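# Place circuit board on test fixture and clamp it

## Task

Take the circuit board lying in front of the test fixture, set it on the fixture, and secure it by closing both of the fixture's clamps; then open the grippers and pull the arms away from it.

## Robot and tools

Robot. Two arms, left_arm and right_arm, each a six-joint arm with a two-finger parallel gripper. Base poses in the scene frame: left_arm at (+0.024, +0.296, 0) m, quat_wxyz (+0.997, 0, 0, +0.076); right_arm at (+0.040, -0.245, 0) m, quat_wxyz (+0.999, 0, 0, +0.042). The arm names do not describe image sides. Joint ranges in rad, base to hand: waist -2.618 to 3.054, shoulder 0 to 3.142, elbow 0 to 3.142, wrist pitch -1.571 to 1.571, wrist yaw -1.571 to 1.571, wrist roll -2.094 to 2.094. The elbow never fully straightens.

Frame. One shared scene frame: origin on the table surface midway between the arms, +x out across the table, +z up, left_arm on the +y side. In a gripper's own frame the fingers extend along +z and close along y. end_effector_position is the spot between the finger pads, roughly 1 cm short of the tips.

Row format (used by both moving tools). One flat list of 16 numbers covering both arms, even if only one should move: left_arm x, y, z, qw, qx, qy, qz, opening, then right_arm in the same order. x, y, z are an absolute gripper position in metres in the scene frame; the quaternion is an absolute orientation, w first, in the scene frame. Opening runs -1 (closed) to +1 (fully open, 0.094 m). Optionally 12 more numbers in 0..1 follow: per-joint stiffness scales, left_arm's six joints then right_arm's six, in Joint positions order; they persist until changed. To hold an orientation steady, repeat the same quaternion you chose earlier rather than copying the drifted reported one. An arm meant to stay still should receive its last reported full pose and its intended opening in every call.

execute_actions(actions): a list of up to 15 actions; each action is a list of up to 15 rows, one row per control step of 1/30 s. If fewer than 15 rows are given, the final row repeats to fill 15 steps. An empty list just returns state and images. Each step, the commanded pose is clipped to within 70 mm and 16 degrees of the measured pose, so a distant target needs several actions; afterwards the arm continues only to its last clipped pose. An action is rejected for both arms if any target lies more than 0.6 m from that gripper's current position along any of its axes; a malformed action, or a first action failing that check against the last reported state, rejects the whole call.

move(target, speed, blocking): target is one 16-number row (absolute poses). Each gripper travels a straight line toward its pose; both paths finish together, lasting 0.5 to 10 s (cut off at 10 s). speed is the path top speed in m/s, 0.002 to 0.5, default 0.25; rotation is capped at twice that in rad/s. Openings are applied at the start. Paths ignore obstacles and the other arm; grippers lag, may stray and may overshoot speed near full reach. Faster moves and targets deeper past a contact press harder. blocking=false returns after 0.5 s while motion continues; until a result shows it finished, execute_actions and move are refused, so call wait or stop. The result adds a move: line giving the ending (done, off_target, moving, held, fault) and limits (paced = pose clipped; held = steps blocked by a check, after which the arm may jump faster), plus each gripper's distance from its pose.

wait(seconds): 0 to 10; arms keep their last command; returns early when a running move finishes. stop(): brakes a running move (needs room; fingers keep moving). zoom_image(camera, region): camera is cam_low, cam_left_wrist or cam_right_wrist; region [x0, y0, x1, y1] in pixels of that camera's last full image, origin top-left, at most 504 by 504. read_manual(section): returns licence texts only, no motion. finished_scene(scene): ends the given scene for good; the board must already be clamped and grippers clear.

Results. State line per arm: gripper position (m) and quat_wxyz in the scene frame; printed values can be off, more at long reach. Hand target lines show the pose each controller is currently driving toward. A pose unreachable line means the clearance check altered or blocked that arm's command. grip_measured gives finger opening on the command scale; the last Joint positions entry is the opening in metres; each gripper reads off by up to about 1 mm. Joint torques are total drive outputs, nonzero in free air and noisy. FAULT lines report arm stops; MOTOR HOT appears from 75 °C.

Cameras. cam_low (504x504, pinhole) sits near (0.53, -1.25, 0.46) looking across the table; cam_left_wrist and cam_right_wrist (616x616, fisheye) ride on the grippers. Calibration lines give K, distortion and T_world_to_cam; real poses may differ by a couple of degrees and millimetres.

Practical notes. Moves often finish a centimetre or more from target, usually low. To grip, command an opening about 0.03 below grip_measured; smaller differences grip lighter. Pad force tops out near 50 to 62 N and is weaker on parts under about 2 mm thick, such as a thin board. Held parts may be tugged and loose objects pushed by outside disturbances. Avoid: dropping the board, knocking anything off the table (that fails the job), slamming or pressing hard into the fixture or clamps, and letting the two arms collide or push each other. Long loaded holds heat motors: at 90 °C the arm halts for 10 s, at 100 °C it goes limp and falls.

Each tool is called after "Emit:" by a JSON object that holds its "api" and its "payload", one argument or row to a line.

## Session

Emit:
{"api": "execute_actions", "payload": {
  "actions": []
}}

Scene clock: 0.00 s.
left_arm: end_effector_position=(+0.1732, +0.5932, +0.3891) grip_measured=+1.000 end_effector_quat_wxyz=(+0.752, -0.658, -0.032, +0.028) | right_arm: end_effector_position=(+0.2279, +0.2315, +0.2558) grip_measured=+1.000 end_effector_quat_wxyz=(-0.285, +0.947, -0.074, +0.126)
Joint positions: left_arm=[ 0.478  1.029  0.801  0.481 -1.012 -1.365  0.094] | right_arm=[ 1.139  2.02   2.187 -1.109  0.087 -1.792  0.094]
Joint velocities: left_arm=[-0.007 -0.002 -0.012  0.007 -0.022  0.007  0.   ] | right_arm=[-0.022 -0.012 -0.002 -0.007 -0.022  0.022  0.   ]
Joint torques (N m, as the arm reports them, + toward a larger angle): no reading
Hand target (left_arm): +0.173, +0.593, +0.392; +0.752, -0.657, -0.028, +0.029
Hand target (right_arm): +0.227, +0.231, +0.261; -0.289, +0.946, -0.075, +0.124
Joint stiffness scale: left_arm=[1. 1. 1. 1. 1. 1.] | right_arm=[1. 1. 1. 1. 1. 1.]

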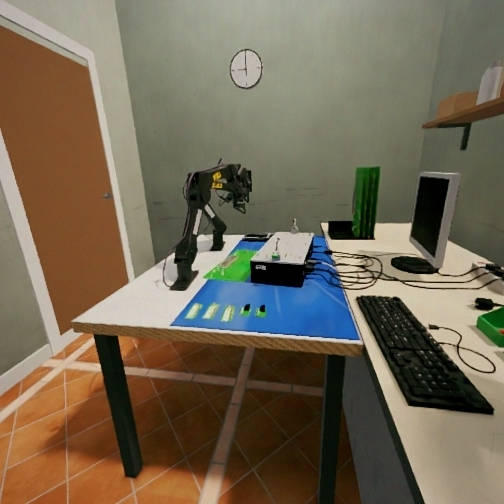

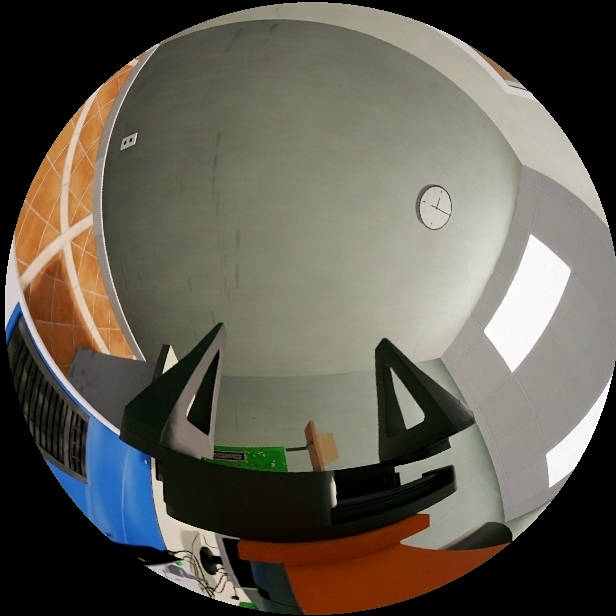

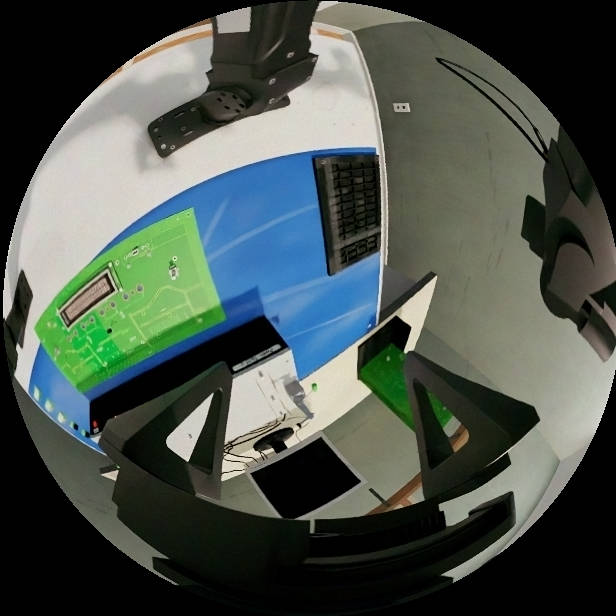

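Emit:
{"api": "zoom_image", "payload": {
  "camera": "cam_low",
  "region": [160, 200, 350, 330]
}}

Emit:
{"api": "zoom_image", "payload": {
  "camera": "cam_right_wrist",
  "region": [20, 190, 340, 470]
}}

Region (160, 200, 350, 330) of cam_low's 504x504 image, scaled by 2.653, with more detail than that image has; it fills the top 345 rows of this view, and the rest is white.

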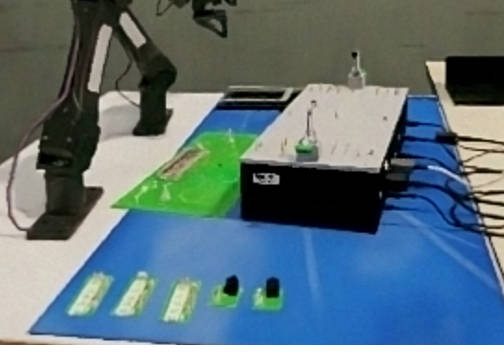

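Region (20, 190, 340, 470) of cam_right_wrist's 616x616 image, scaled by 1.575, with more detail than that image has; it fills the top 441 rows of this view, and the rest is white.

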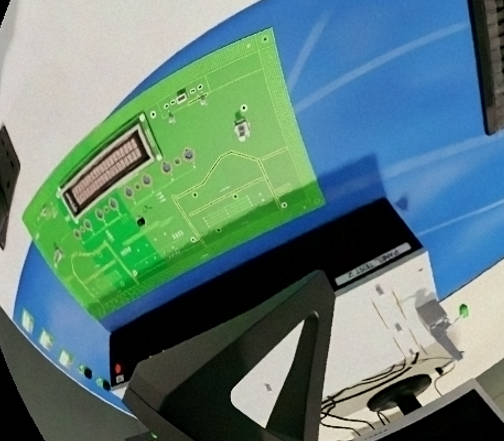

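Emit:
{"api": "move", "payload": {
  "target": [0.2,0.42,0.36,0,-0.5,0.866,0,1,0.2,-0.08,0.33,0,-0.26,0.966,0,1],
  "speed": 0.35
}}

Scene clock: 5.03 s.
left_arm: end_effector_position=(+0.2033, +0.4230, +0.3643) grip_measured=+1.000 end_effector_quat_wxyz=(+0.335, -0.499, +0.799, +0.010) | right_arm: end_effector_position=(+0.2016, -0.0756, +0.3330) grip_measured=+1.000 end_effector_quat_wxyz=(+0.236, -0.266, +0.925, +0.131)
Joint positions: left_arm=[ 0.482  1.133  1.803 -1.557  0.029 -0.493  0.094] | right_arm=[ 0.73   1.212  1.763 -1.574  0.014  0.25   0.094]
Joint velocities: left_arm=[-0.002 -0.002  0.002 -0.051  0.022  0.037  0.   ] | right_arm=[-0.002 -0.002 -0.007  0.022 -0.066 -0.022  0.   ]
Joint torques (N m, as the arm reports them, + toward a larger angle): left_arm=[-0.67 -1.97  3.78  1.42 -0.02  0.15] | right_arm=[-0.73 -3.24  4.31  1.38 -0.1   0.05]
Hand target (left_arm): +0.198, +0.417, +0.360; +0.328, -0.492, +0.806, +0.012
Hand target (right_arm): +0.199, -0.079, +0.332; +0.235, -0.259, +0.927, +0.135
Off the commanded pose (left_arm): 0.006 m, 39 deg; orientation clipped at the last step of the last action.
Off the commanded pose (right_arm): 0.006 m, 31 deg; orientation clipped at the last step of the last action.
Joint stiffness scale: left_arm=[1. 1. 1. 1. 1. 1.] | right_arm=[1. 1. 1. 1. 1. 1.]
joint sent to its limit (left arm) — the command would take joint 4 (wrist pitch) past its lower limit, so that joint was sent only as far as its limit.
joint sent to its limit (right arm) — the command would take joint 4 (wrist pitch) past its lower limit, so that joint was sent only as far as its limit.
move: off_target (left_arm, right_arm); limits=paced
camera_calibration (this result's frames):
cam_left_wrist: T_world_to_cam=[[0.814974, -0.356435, 0.456915, -0.182482], [-0.473557, -0.864084, 0.170593, 0.422087], [0.334008, -0.355404, -0.872998, 0.515623], [0, 0, 0, 1]] pos_world=[0.176379, 0.482931, 0.461512]
cam_right_wrist: T_world_to_cam=[[0.491438, -0.852609, -0.177613, -0.10275], [-0.867477, -0.497308, -0.01296, 0.176032], [-0.0772786, 0.160445, -0.984015, 0.447322], [0, 0, 0, 1]] pos_world=[0.237768, -0.0718339, 0.424203]

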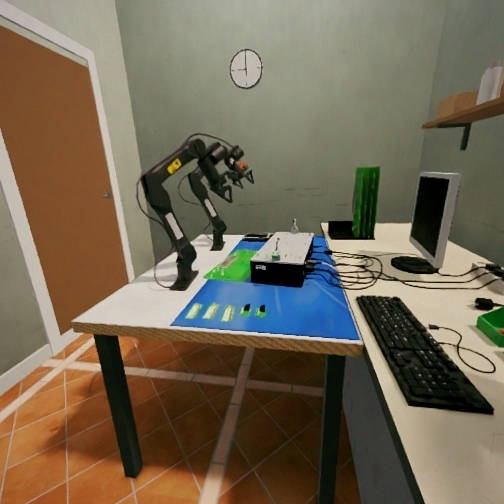

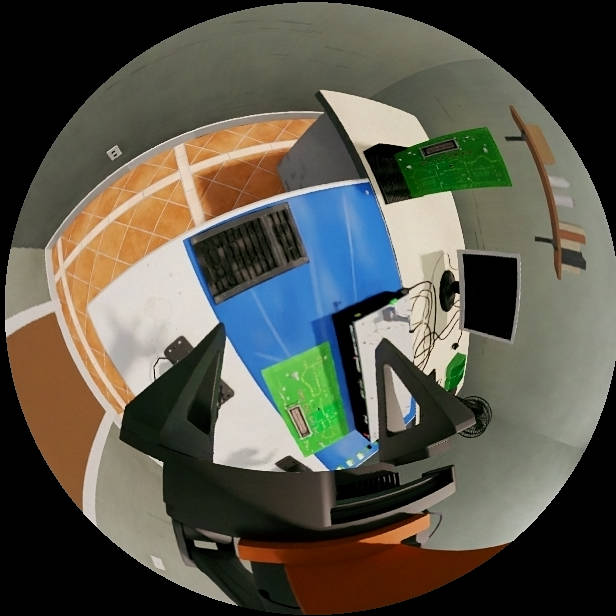

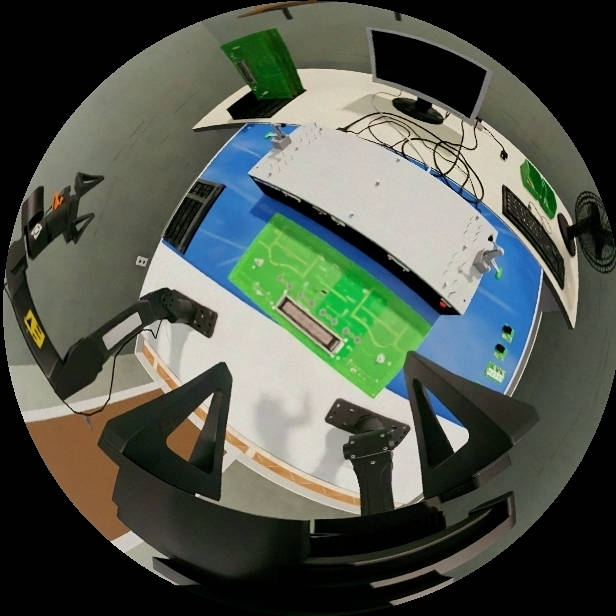

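Emit:
{"api": "zoom_image", "payload": {
  "camera": "cam_right_wrist",
  "region": [220, 110, 520, 410]
}}

Emit:
{"api": "zoom_image", "payload": {
  "camera": "cam_right_wrist",
  "region": [240, 110, 390, 230]
}}

Emit:
{"api": "zoom_image", "payload": {
  "camera": "cam_right_wrist",
  "region": [380, 190, 520, 330]
}}

Region (220, 110, 520, 410) of cam_right_wrist's 616x616 image, scaled by 1.680, with more detail than that image has.

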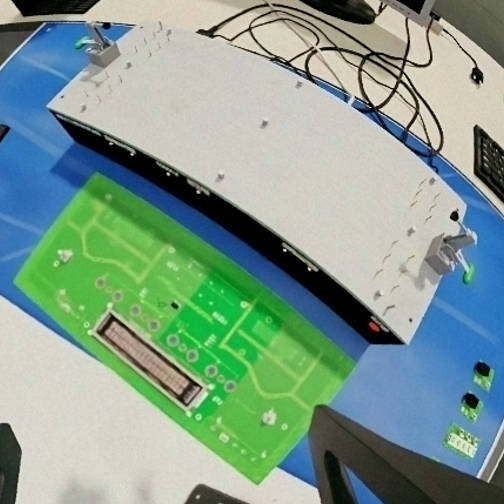

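Region (240, 110, 390, 230) of cam_right_wrist's 616x616 image, scaled by 3.360, with more detail than that image has; it fills the top 403 rows of this view, and the rest is white.

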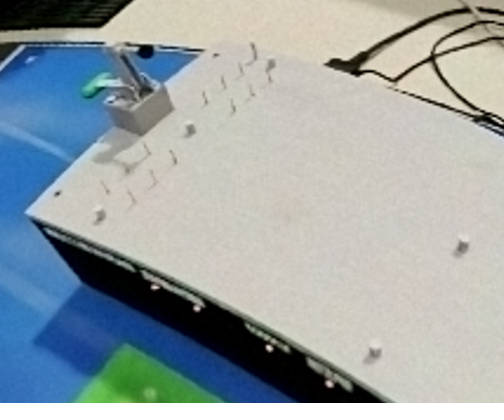

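Region (380, 190, 520, 330) of cam_right_wrist's 616x616 image, scaled by 3.600, with more detail than that image has.

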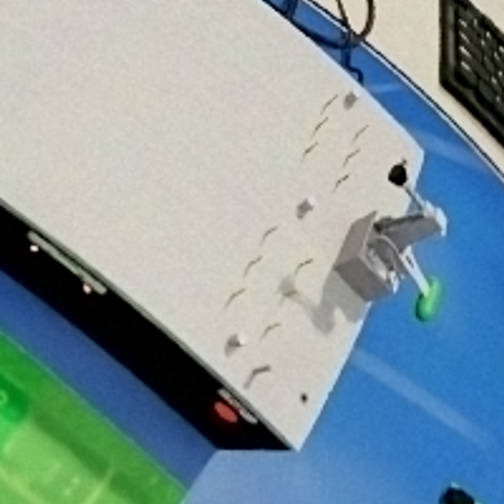

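Emit:
{"api": "zoom_image", "payload": {
  "camera": "cam_right_wrist",
  "region": [220, 205, 340, 325]
}}

Emit:
{"api": "zoom_image", "payload": {
  "camera": "cam_right_wrist",
  "region": [325, 290, 445, 410]
}}

Emit:
{"api": "zoom_image", "payload": {
  "camera": "cam_low",
  "region": [195, 210, 325, 295]
}}

Region (220, 205, 340, 325) of cam_right_wrist's 616x616 image, scaled by 4.200, with more detail than that image has.

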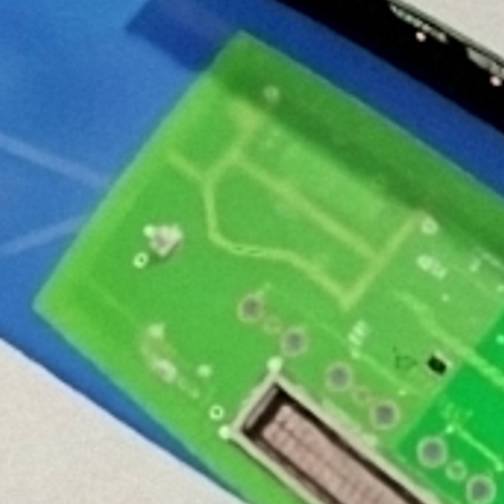

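Region (325, 290, 445, 410) of cam_right_wrist's 616x616 image, scaled by 4.200, with more detail than that image has.

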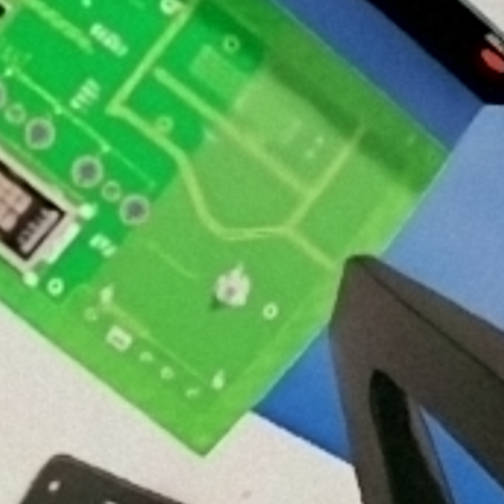

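Region (195, 210, 325, 295) of cam_low's 504x504 image, scaled by 3.877, with more detail than that image has; it fills the top 330 rows of this view, and the rest is white.

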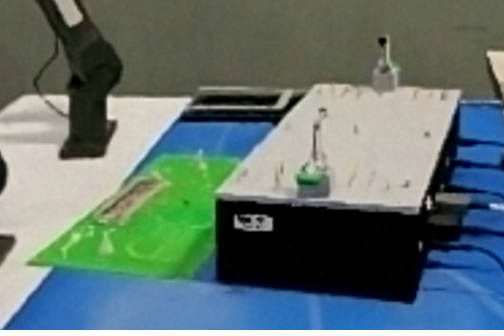

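Emit:
{"api": "move", "payload": {
  "target": [0.22,0.17,0.16,0,0.07,0.997,0,1,0.17,-0.16,0.16,0,0.07,0.997,0,1],
  "speed": 0.3
}}

Scene clock: 8.70 s.
left_arm: end_effector_position=(+0.2146, +0.1729, +0.1642) grip_measured=+1.000 end_effector_quat_wxyz=(-0.007, +0.056, +0.998, +0.009) | right_arm: end_effector_position=(+0.1671, -0.1609, +0.1623) grip_measured=+1.000 end_effector_quat_wxyz=(-0.006, +0.060, +0.998, -0.004)
Joint positions: left_arm=[-0.737  1.429  1.318 -1.482 -0.008 -0.472  0.094] | right_arm=[ 0.49   1.138  1.107 -1.554 -0.002  0.694  0.094]
Joint velocities: left_arm=[ 0.007  0.002  0.002  0.007 -0.037  0.022  0.   ] | right_arm=[-0.012 -0.017  0.002 -0.095  0.037  0.022  0.   ]
Joint torques (N m, as the arm reports them, + toward a larger angle): left_arm=[-0.58 -4.57  5.36  0.57  0.01  0.16] | right_arm=[-0.68 -2.8   5.72  0.47 -0.03  0.08]
Hand target (left_arm): +0.214, +0.171, +0.161; -0.008, +0.065, +0.998, +0.007
Hand target (right_arm): +0.168, -0.161, +0.162; -0.002, +0.068, +0.998, +0.001
Off the commanded pose (left_arm): 0.007 m, 2 deg.
Off the commanded pose (right_arm): 0.004 m, 1 deg.
Joint stiffness scale: left_arm=[1. 1. 1. 1. 1. 1.] | right_arm=[1. 1. 1. 1. 1. 1.]
move: done
camera_calibration (this result's frames):
cam_left_wrist: T_world_to_cam=[[0.0823337, -0.996135, 0.0305824, 0.148449], [-0.718865, -0.0381067, 0.694104, 0.0693558], [-0.690257, -0.0791328, -0.719225, 0.395106], [0, 0, 0, 1]] pos_world=[0.31036, 0.181784, 0.23149]
cam_right_wrist: T_world_to_cam=[[-0.208416, -0.977998, -0.00905174, -0.119433], [-0.847456, 0.175961, 0.500855, 0.123021], [-0.488242, 0.112057, -0.865484, 0.332035], [0, 0, 0, 1]] pos_world=[0.241477, -0.175659, 0.224675]

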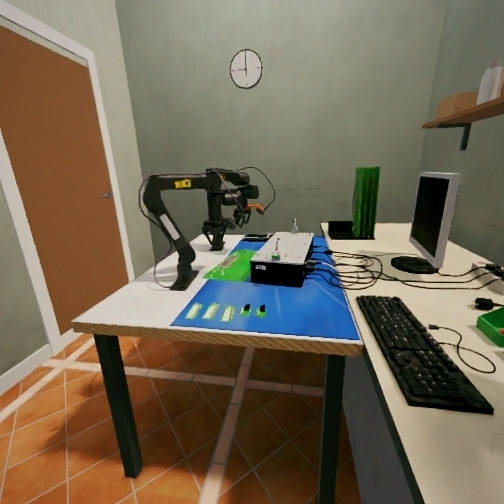

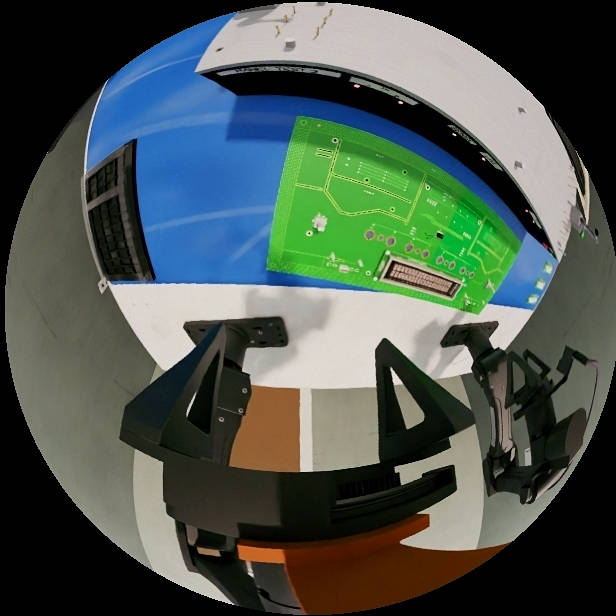

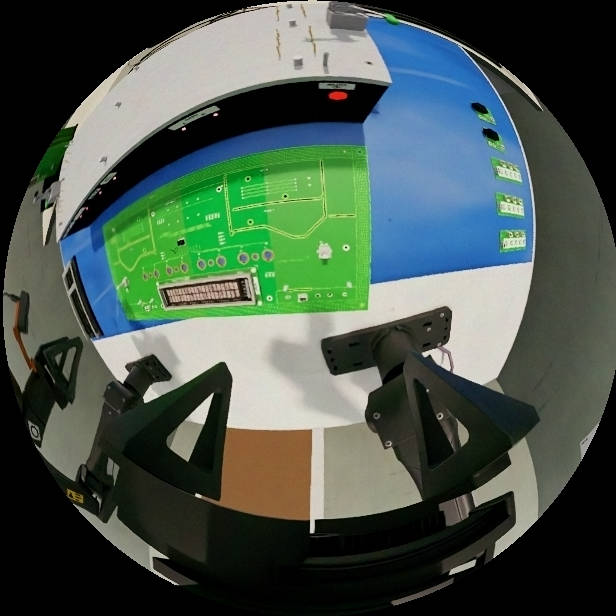

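Emit:
{"api": "zoom_image", "payload": {
  "camera": "cam_right_wrist",
  "region": [210, 135, 390, 315]
}}

Emit:
{"api": "zoom_image", "payload": {
  "camera": "cam_left_wrist",
  "region": [250, 105, 430, 285]
}}

Emit:
{"api": "zoom_image", "payload": {
  "camera": "cam_right_wrist",
  "region": [260, 0, 410, 120]
}}

Region (210, 135, 390, 315) of cam_right_wrist's 616x616 image, scaled by 2.800, with more detail than that image has.

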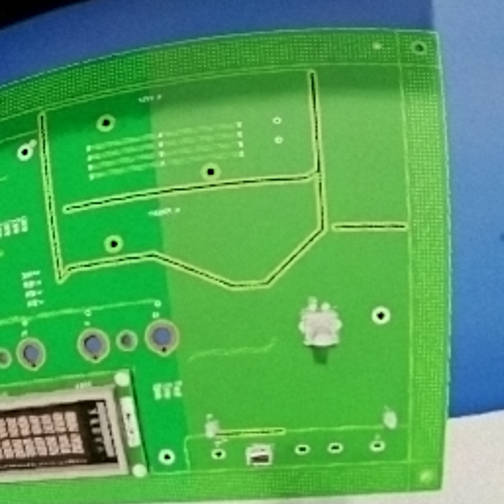

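Region (250, 105, 430, 285) of cam_left_wrist's 616x616 image, scaled by 2.800, with more detail than that image has.

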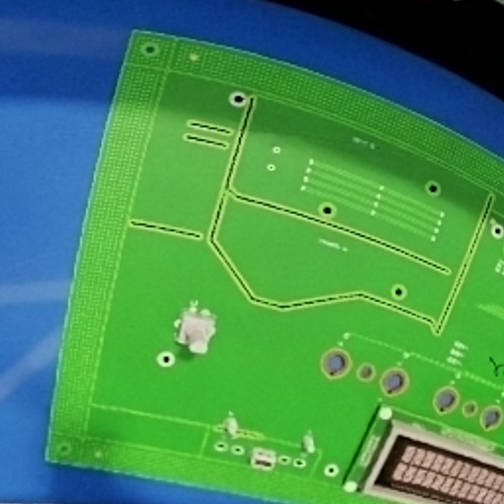

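Region (260, 0, 410, 120) of cam_right_wrist's 616x616 image, scaled by 3.360, with more detail than that image has; it fills the top 403 rows of this view, and the rest is white.

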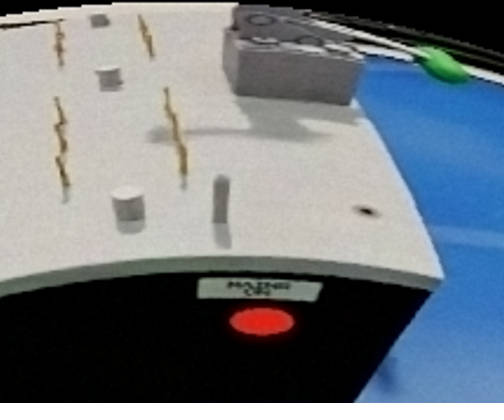

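Emit:
{"api": "zoom_image", "payload": {
  "camera": "cam_right_wrist",
  "region": [230, 155, 310, 235]
}}

Emit:
{"api": "zoom_image", "payload": {
  "camera": "cam_right_wrist",
  "region": [300, 230, 380, 315]
}}

Region (230, 155, 310, 235) of cam_right_wrist's 616x616 image, scaled by 6.300, with more detail than that image has.

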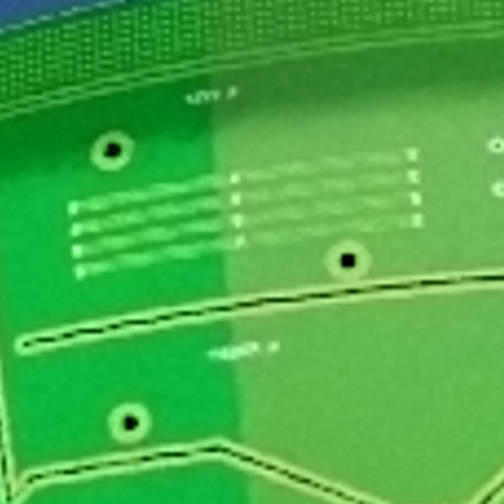

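Region (300, 230, 380, 315) of cam_right_wrist's 616x616 image, scaled by 5.929, with more detail than that image has; it fills the left 474 columns of this view, and the rest is white.

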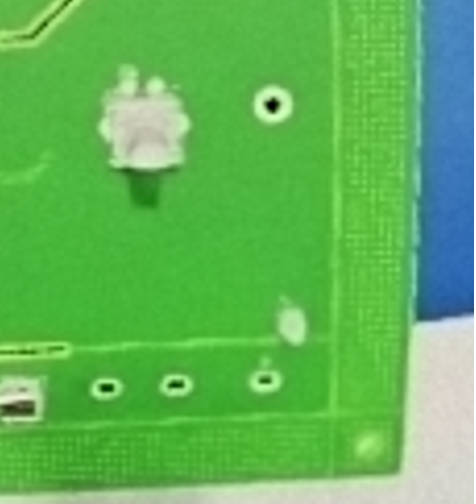

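Emit:
{"api": "move", "payload": {
  "target": [0.233,0.160,0.07,0,0.755,0.656,0,-0.4,0.188,-0.174,0.07,0,-0.656,0.755,0,-0.4],
  "speed": 0.3
}}

Scene clock: 12.47 s.
left_arm: end_effector_position=(+0.2334, +0.1603, +0.0753) grip_measured=-0.398 end_effector_quat_wxyz=(+0.003, +0.752, +0.659, +0.005) | right_arm: end_effector_position=(+0.1876, -0.1736, +0.0753) grip_measured=-0.397 end_effector_quat_wxyz=(+0.009, -0.655, +0.756, -0.004)
Joint positions: left_arm=[-0.737  1.503  1.03  -1.089 -0.007  1.118  0.028] | right_arm=[ 0.361  1.138  0.76  -1.173  0.003 -0.982  0.028]
Joint velocities: left_arm=[ 0.002 -0.012  0.022  0.007 -0.037  0.066  0.001] | right_arm=[-0.002 -0.007  0.007 -0.051  0.037 -0.081 -0.   ]
Joint torques (N m, as the arm reports them, + toward a larger angle): left_arm=[ 0.27 -4.81  5.3   0.59  0.05  0.12] | right_arm=[-0.7  -0.21  5.89  0.6  -0.05 -0.03]
Hand target (left_arm): +0.232, +0.161, +0.070; +0.000, +0.755, +0.656, +0.000
Hand target (right_arm): +0.187, -0.175, +0.070; -0.000, -0.656, +0.755, +0.001
Off the commanded pose (left_arm): 0.005 m, 1 deg.
Off the commanded pose (right_arm): 0.005 m, 1 deg.
Joint stiffness scale: left_arm=[1. 1. 1. 1. 1. 1.] | right_arm=[1. 1. 1. 1. 1. 1.]
move: done
camera_calibration (this result's frames):
cam_left_wrist: T_world_to_cam=[[-0.997258, -0.0628364, 0.0390808, 0.238852], [-0.0189967, 0.727831, 0.685493, -0.141417], [-0.0715182, 0.682871, -0.727029, 0.0771727], [0, 0, 0, 1]] pos_world=[0.24103, 0.0652371, 0.143713]
cam_right_wrist: T_world_to_cam=[[0.973005, -0.230784, -0.000390306, -0.220903], [-0.202031, -0.852595, 0.481938, -0.111953], [-0.111556, -0.46885, -0.876205, 0.0974448], [0, 0, 0, 1]] pos_world=[0.203193, -0.100745, 0.13925]

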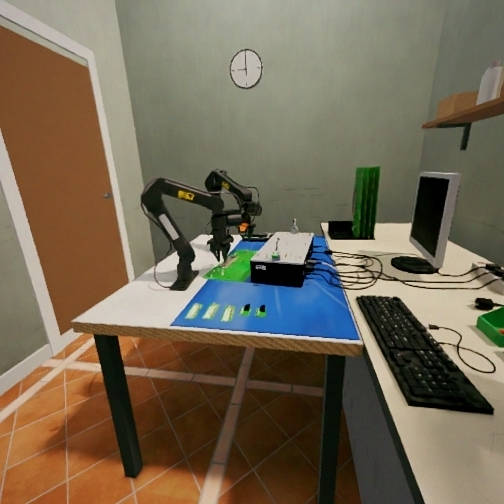

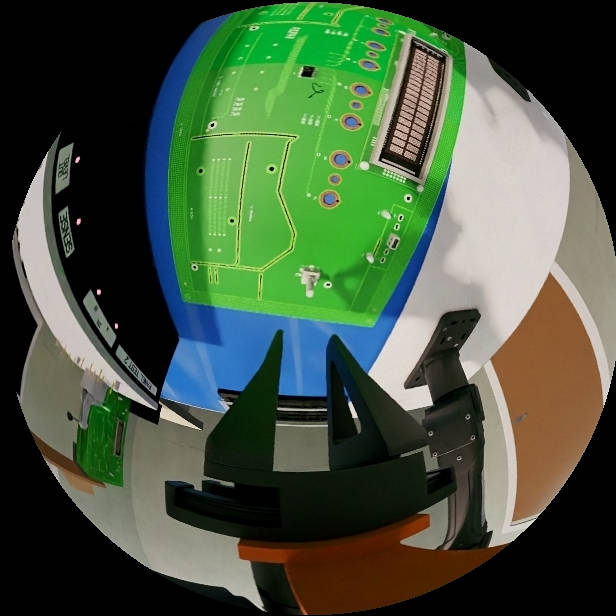

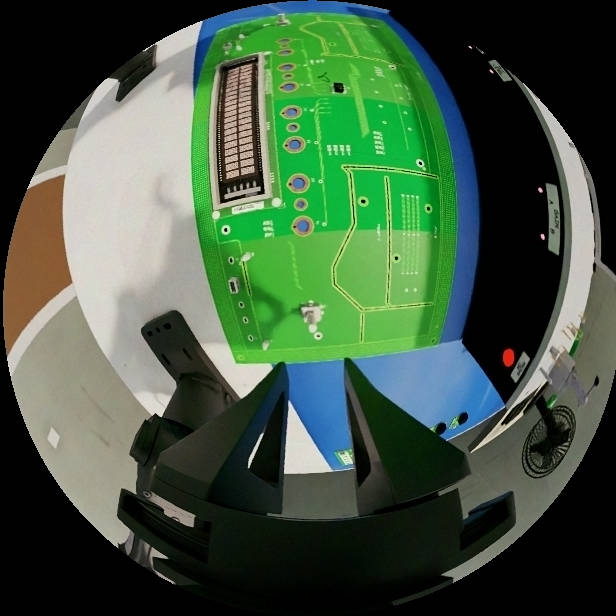

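Emit:
{"api": "zoom_image", "payload": {
  "camera": "cam_right_wrist",
  "region": [270, 290, 360, 380]
}}

Emit:
{"api": "zoom_image", "payload": {
  "camera": "cam_left_wrist",
  "region": [265, 255, 355, 345]
}}

Region (270, 290, 360, 380) of cam_right_wrist's 616x616 image, scaled by 5.600, with more detail than that image has.

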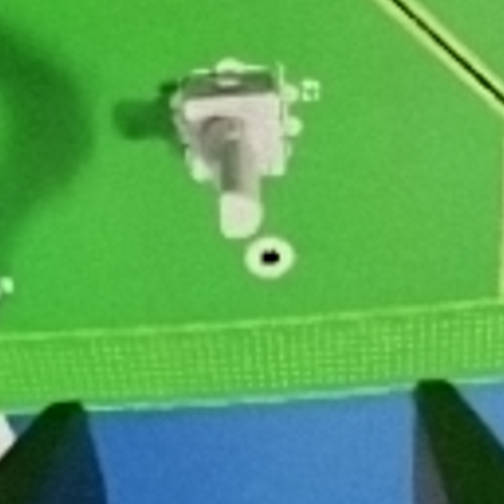

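Region (265, 255, 355, 345) of cam_left_wrist's 616x616 image, scaled by 5.600, with more detail than that image has.

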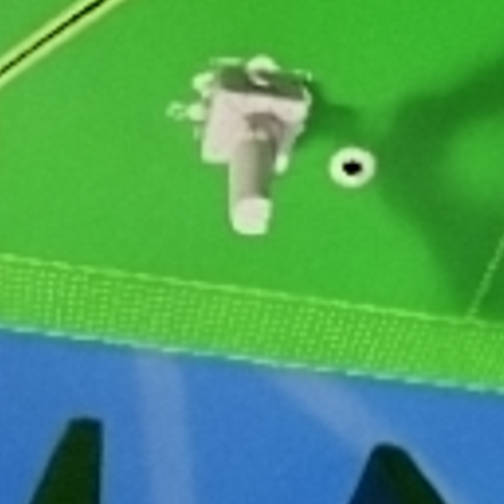

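Emit:
{"api": "move", "payload": {
  "target": [0.231,0.158,0.026,0,0.755,0.656,0,-0.4,0.186,-0.173,0.026,0,-0.656,0.755,0,-0.4],
  "speed": 0.06
}}

Emit:
{"api": "zoom_image", "payload": {
  "camera": "cam_right_wrist",
  "region": [255, 310, 375, 430]
}}

Emit:
{"api": "zoom_image", "payload": {
  "camera": "cam_left_wrist",
  "region": [250, 290, 370, 410]
}}

Emit:
{"api": "zoom_image", "payload": {
  "camera": "cam_low",
  "region": [195, 230, 265, 290]
}}

Scene clock: 14.07 s.
left_arm: end_effector_position=(+0.2337, +0.1601, +0.0310) grip_measured=-0.398 end_effector_quat_wxyz=(+0.002, +0.753, +0.659, +0.004) | right_arm: end_effector_position=(+0.1873, -0.1737, +0.0299) grip_measured=-0.397 end_effector_quat_wxyz=(+0.005, -0.656, +0.755, -0.003)
Joint positions: left_arm=[-0.737  1.565  0.903 -0.903 -0.007  1.12   0.028] | right_arm=[ 0.361  1.198  0.61  -0.971  0.003 -0.985  0.028]
Joint velocities: left_arm=[ 0.002  0.002 -0.007  0.007 -0.007  0.007 -0.001] | right_arm=[-0.002 -0.017 -0.032 -0.007  0.022  0.022  0.   ]
Joint torques (N m, as the arm reports them, + toward a larger angle): left_arm=[-0.68 -5.09  5.06  0.61  0.05  0.01] | right_arm=[ 0.39 -1.24  5.67  0.56 -0.03  0.03]
Hand target (left_arm): +0.230, +0.158, +0.026; -0.000, +0.755, +0.656, +0.000
Hand target (right_arm): +0.185, -0.173, +0.026; -0.000, -0.656, +0.755, -0.000
Off the commanded pose (left_arm): 0.006 m, 1 deg.
Off the commanded pose (right_arm): 0.004 m, 1 deg.
Joint stiffness scale: left_arm=[1. 1. 1. 1. 1. 1.] | right_arm=[1. 1. 1. 1. 1. 1.]
move: done
camera_calibration (this result's frames):
cam_left_wrist: T_world_to_cam=[[-0.997287, -0.0609943, 0.0412136, 0.240455], [-0.0160788, 0.72684, 0.686618, -0.111453], [-0.0718355, 0.684093, -0.725849, 0.0448907], [0, 0, 0, 1]] pos_world=[0.241235, 0.0649655, 0.0991995]
cam_right_wrist: T_world_to_cam=[[0.973501, -0.228571, -0.00720931, -0.220173], [-0.196251, -0.851203, 0.486764, -0.0912608], [-0.117397, -0.472451, -0.873504, 0.0579985], [0, 0, 0, 1]] pos_world=[0.203237, -0.100605, 0.0934971]

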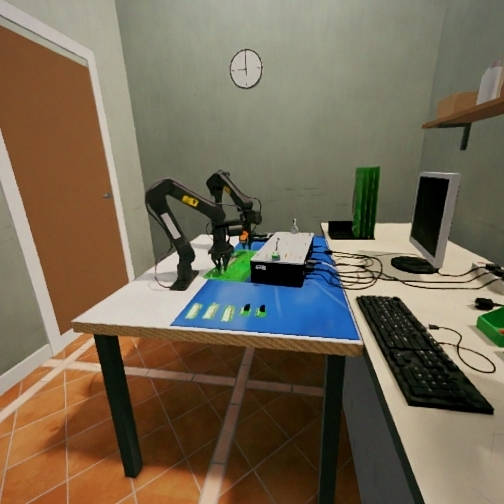

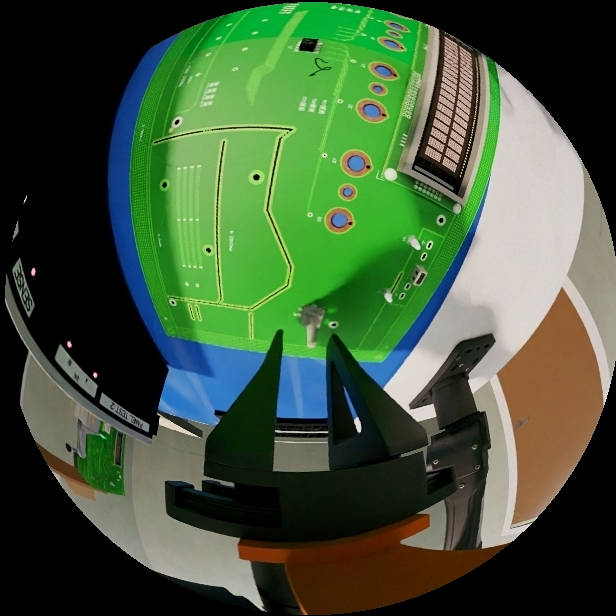

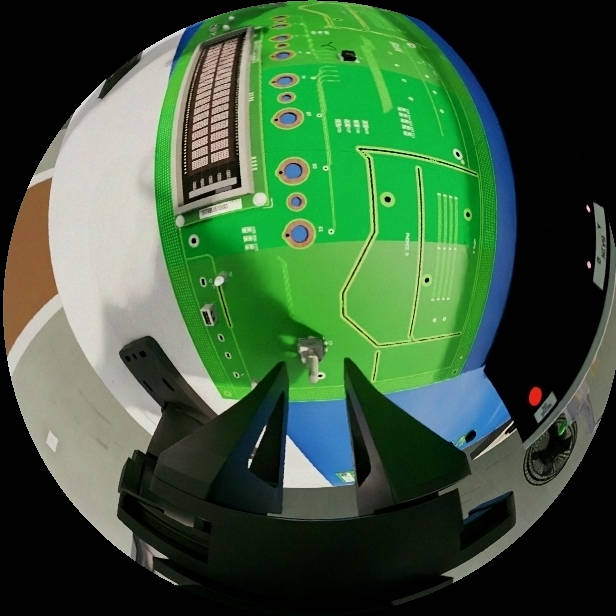

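Region (255, 310, 375, 430) of cam_right_wrist's 616x616 image, scaled by 4.200, with more detail than that image has.

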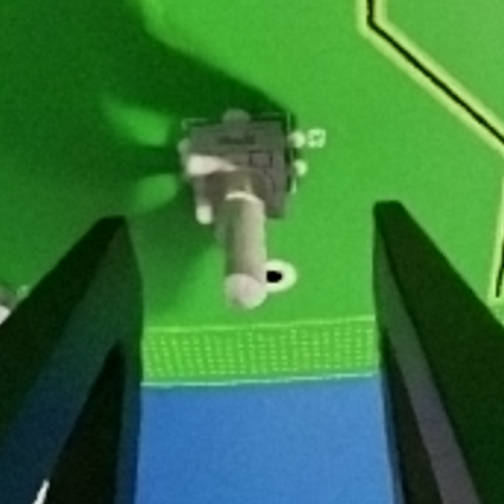

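Region (250, 290, 370, 410) of cam_left_wrist's 616x616 image, scaled by 4.200, with more detail than that image has.

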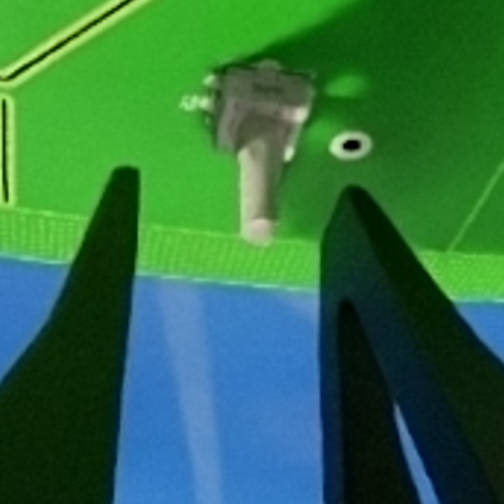

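Region (195, 230, 265, 290) of cam_low's 504x504 image, scaled by 7.200, with more detail than that image has; it fills the top 432 rows of this view, and the rest is white.

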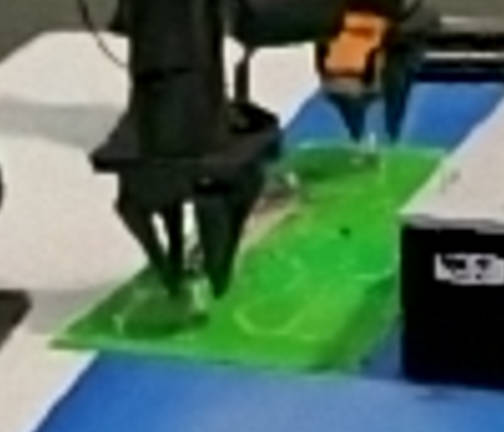

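Emit:
{"api": "move", "payload": {
  "target": [0.227,0.153,0.021,0,0.755,0.656,0,-0.4,0.185,-0.174,0.020,0,-0.656,0.755,0,-0.4],
  "speed": 0.03
}}

Emit:
{"api": "zoom_image", "payload": {
  "camera": "cam_right_wrist",
  "region": [255, 310, 375, 430]
}}

Emit:
{"api": "zoom_image", "payload": {
  "camera": "cam_left_wrist",
  "region": [250, 290, 370, 410]
}}

Scene clock: 15.30 s.
left_arm: end_effector_position=(+0.2310, +0.1542, +0.0284) grip_measured=-0.398 end_effector_quat_wxyz=(+0.007, +0.756, +0.654, +0.006) | right_arm: end_effector_position=(+0.1875, -0.1736, +0.0253) grip_measured=-0.397 end_effector_quat_wxyz=(+0.009, -0.656, +0.755, -0.004)
Joint positions: left_arm=[-0.762  1.565  0.892 -0.882 -0.007  1.105  0.028] | right_arm=[ 0.361  1.198  0.59  -0.943  0.003 -0.985  0.028]
Joint velocities: left_arm=[-0.002  0.002 -0.002  0.051  0.007 -0.022 -0.001] | right_arm=[ 0.012  0.002 -0.017 -0.037 -0.037 -0.022 -0.001]
Joint torques (N m, as the arm reports them, + toward a larger angle): left_arm=[-0.71 -4.39  4.87  0.61  0.05 -0.11] | right_arm=[ 0.13 -0.62  5.54  0.53 -0.03  0.01]
Hand target (left_arm): +0.227, +0.153, +0.021; -0.001, +0.755, +0.656, +0.000
Hand target (right_arm): +0.185, -0.174, +0.020; +0.000, -0.656, +0.755, -0.000
Off the commanded pose (left_arm): 0.008 m, 1 deg.
Off the commanded pose (right_arm): 0.006 m, 1 deg.
Joint stiffness scale: left_arm=[1. 1. 1. 1. 1. 1.] | right_arm=[1. 1. 1. 1. 1. 1.]
move: done
camera_calibration (this result's frames):
cam_left_wrist: T_world_to_cam=[[-0.998165, -0.0501352, 0.0339547, 0.236285], [-0.0134784, 0.730656, 0.682613, -0.106469], [-0.0590322, 0.680903, -0.729991, 0.0445208], [0, 0, 0, 1]] pos_world=[0.237045, 0.0593244, 0.0971542]
cam_right_wrist: T_world_to_cam=[[0.97353, -0.228557, -0.000960957, -0.220552], [-0.199754, -0.852876, 0.482391, -0.0883887], [-0.111073, -0.469431, -0.875955, 0.0534049], [0, 0, 0, 1]] pos_world=[0.20299, -0.100723, 0.0892063]

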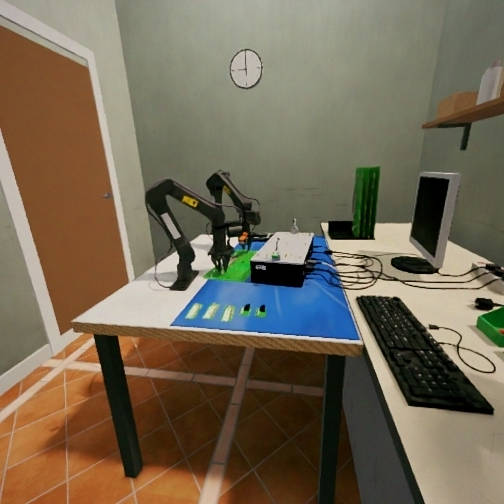

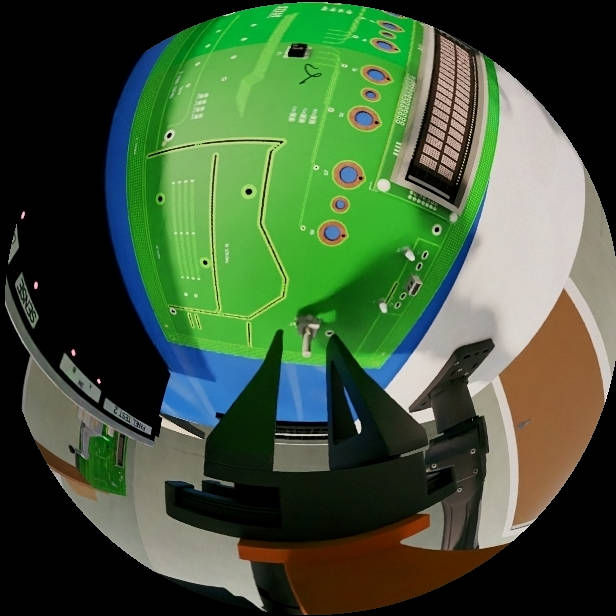

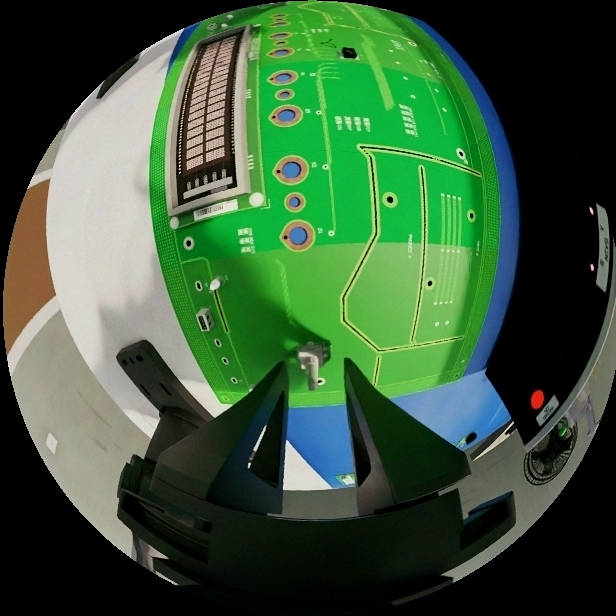

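Region (255, 310, 375, 430) of cam_right_wrist's 616x616 image, scaled by 4.200, with more detail than that image has.

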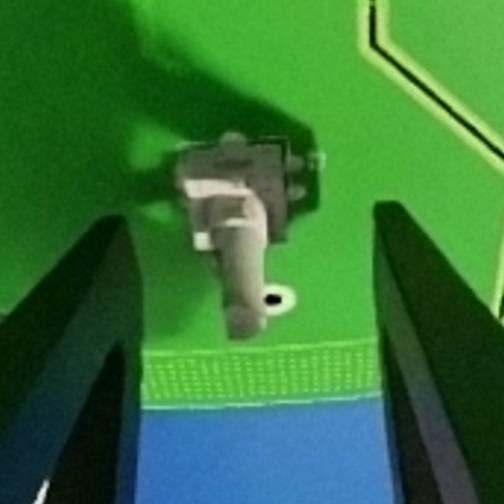

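Region (250, 290, 370, 410) of cam_left_wrist's 616x616 image, scaled by 4.200, with more detail than that image has.

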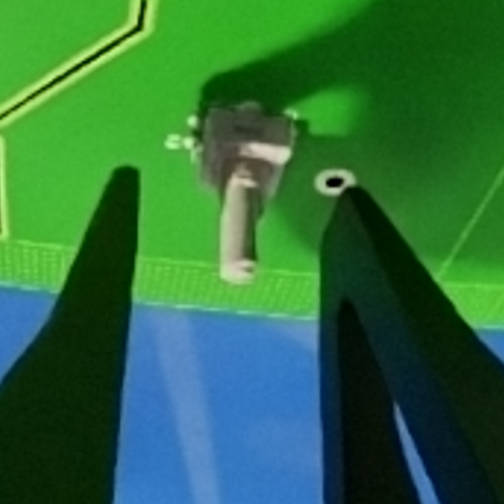

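Close to slightly above shaft width first.

Emit:
{"api": "execute_actions", "payload": {
  "actions": [
    [[0.227,0.153,0.020,0,0.755,0.656,0,-0.6,0.185,-0.174,0.020,0,-0.656,0.755,0,-0.6],[0.227,0.153,0.020,0,0.755,0.656,0,-0.7,0.185,-0.174,0.020,0,-0.656,0.755,0,-0.7],[0.227,0.153,0.020,0,0.755,0.656,0,-0.8,0.185,-0.174,0.020,0,-0.656,0.755,0,-0.8]],
    [[0.227,0.153,0.020,0,0.755,0.656,0,-0.84,0.185,-0.174,0.020,0,-0.656,0.755,0,-0.84],[0.227,0.153,0.020,0,0.755,0.656,0,-0.86,0.185,-0.174,0.020,0,-0.656,0.755,0,-0.86],[0.227,0.153,0.020,0,0.755,0.656,0,-0.88,0.185,-0.174,0.020,0,-0.656,0.755,0,-0.88],[0.227,0.153,0.020,0,0.755,0.656,0,-0.9,0.185,-0.174,0.020,0,-0.656,0.755,0,-0.9],[0.227,0.153,0.020,0,0.755,0.656,0,-0.92,0.185,-0.174,0.020,0,-0.656,0.755,0,-0.92]]
  ]
}}

Scene clock: 16.47 s.
left_arm: end_effector_position=(+0.2302, +0.1539, +0.0262) grip_measured=-0.909 end_effector_quat_wxyz=(+0.003, +0.755, +0.655, +0.002) | right_arm: end_effector_position=(+0.1862, -0.1733, +0.0249) grip_measured=-0.911 end_effector_quat_wxyz=(+0.007, -0.656, +0.755, -0.001)
Joint positions: left_arm=[-0.762  1.574  0.892 -0.881 -0.003  1.103  0.004] | right_arm=[ 0.361  1.2    0.59  -0.946 -0.002 -0.985  0.004]
Joint velocities: left_arm=[-0.002 -0.002 -0.012  0.007  0.022  0.037 -0.   ] | right_arm=[ 0.002  0.002 -0.012 -0.007  0.007 -0.007 -0.   ]
Joint torques (N m, as the arm reports them, + toward a larger angle): left_arm=[-0.68 -5.02  4.75  0.65  0.02 -0.11] | right_arm=[ 0.15 -0.82  5.52  0.61  0.02  0.01]
Hand target (left_arm): +0.227, +0.153, +0.020; -0.000, +0.755, +0.656, -0.000
Hand target (right_arm): +0.185, -0.174, +0.020; +0.000, -0.656, +0.755, -0.000
Off the commanded pose (left_arm): 0.007 m, 0 deg.
Off the commanded pose (right_arm): 0.005 m, 1 deg.
Joint stiffness scale: left_arm=[1. 1. 1. 1. 1. 1.] | right_arm=[1. 1. 1. 1. 1. 1.]
camera_calibration (this result's frames):
cam_left_wrist: T_world_to_cam=[[-0.997725, -0.0520342, 0.042853, 0.23547], [-0.00870641, 0.729867, 0.683534, -0.105738], [-0.0668441, 0.681606, -0.72866, 0.0447452], [0, 0, 0, 1]] pos_world=[0.237005, 0.0589286, 0.094789]
cam_right_wrist: T_world_to_cam=[[0.973515, -0.228475, -0.00828836, -0.219009], [-0.196247, -0.853693, 0.482384, -0.0890459], [-0.117288, -0.467982, -0.87592, 0.0544966], [0, 0, 0, 1]] pos_world=[0.202125, -0.100552, 0.0888738]

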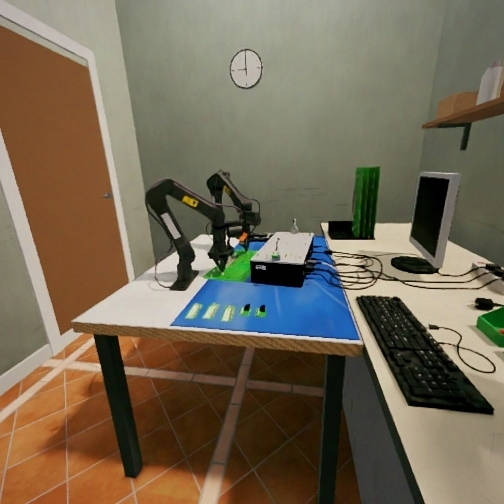

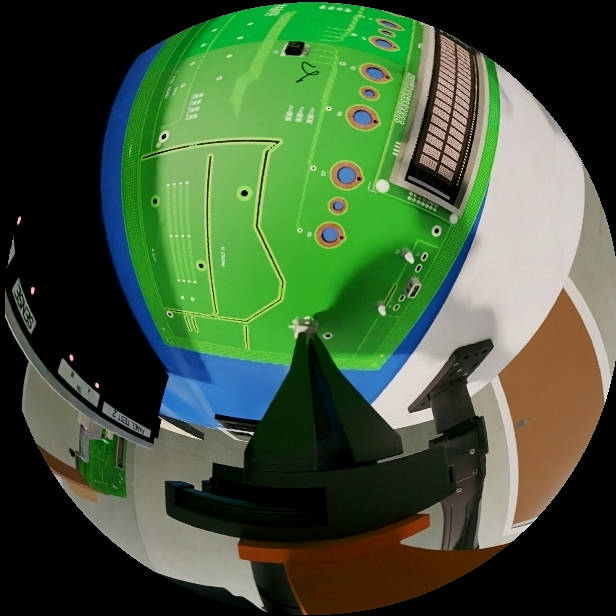

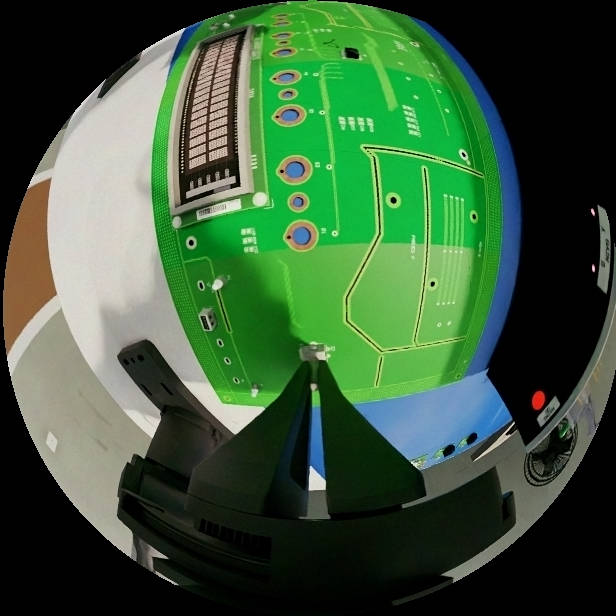

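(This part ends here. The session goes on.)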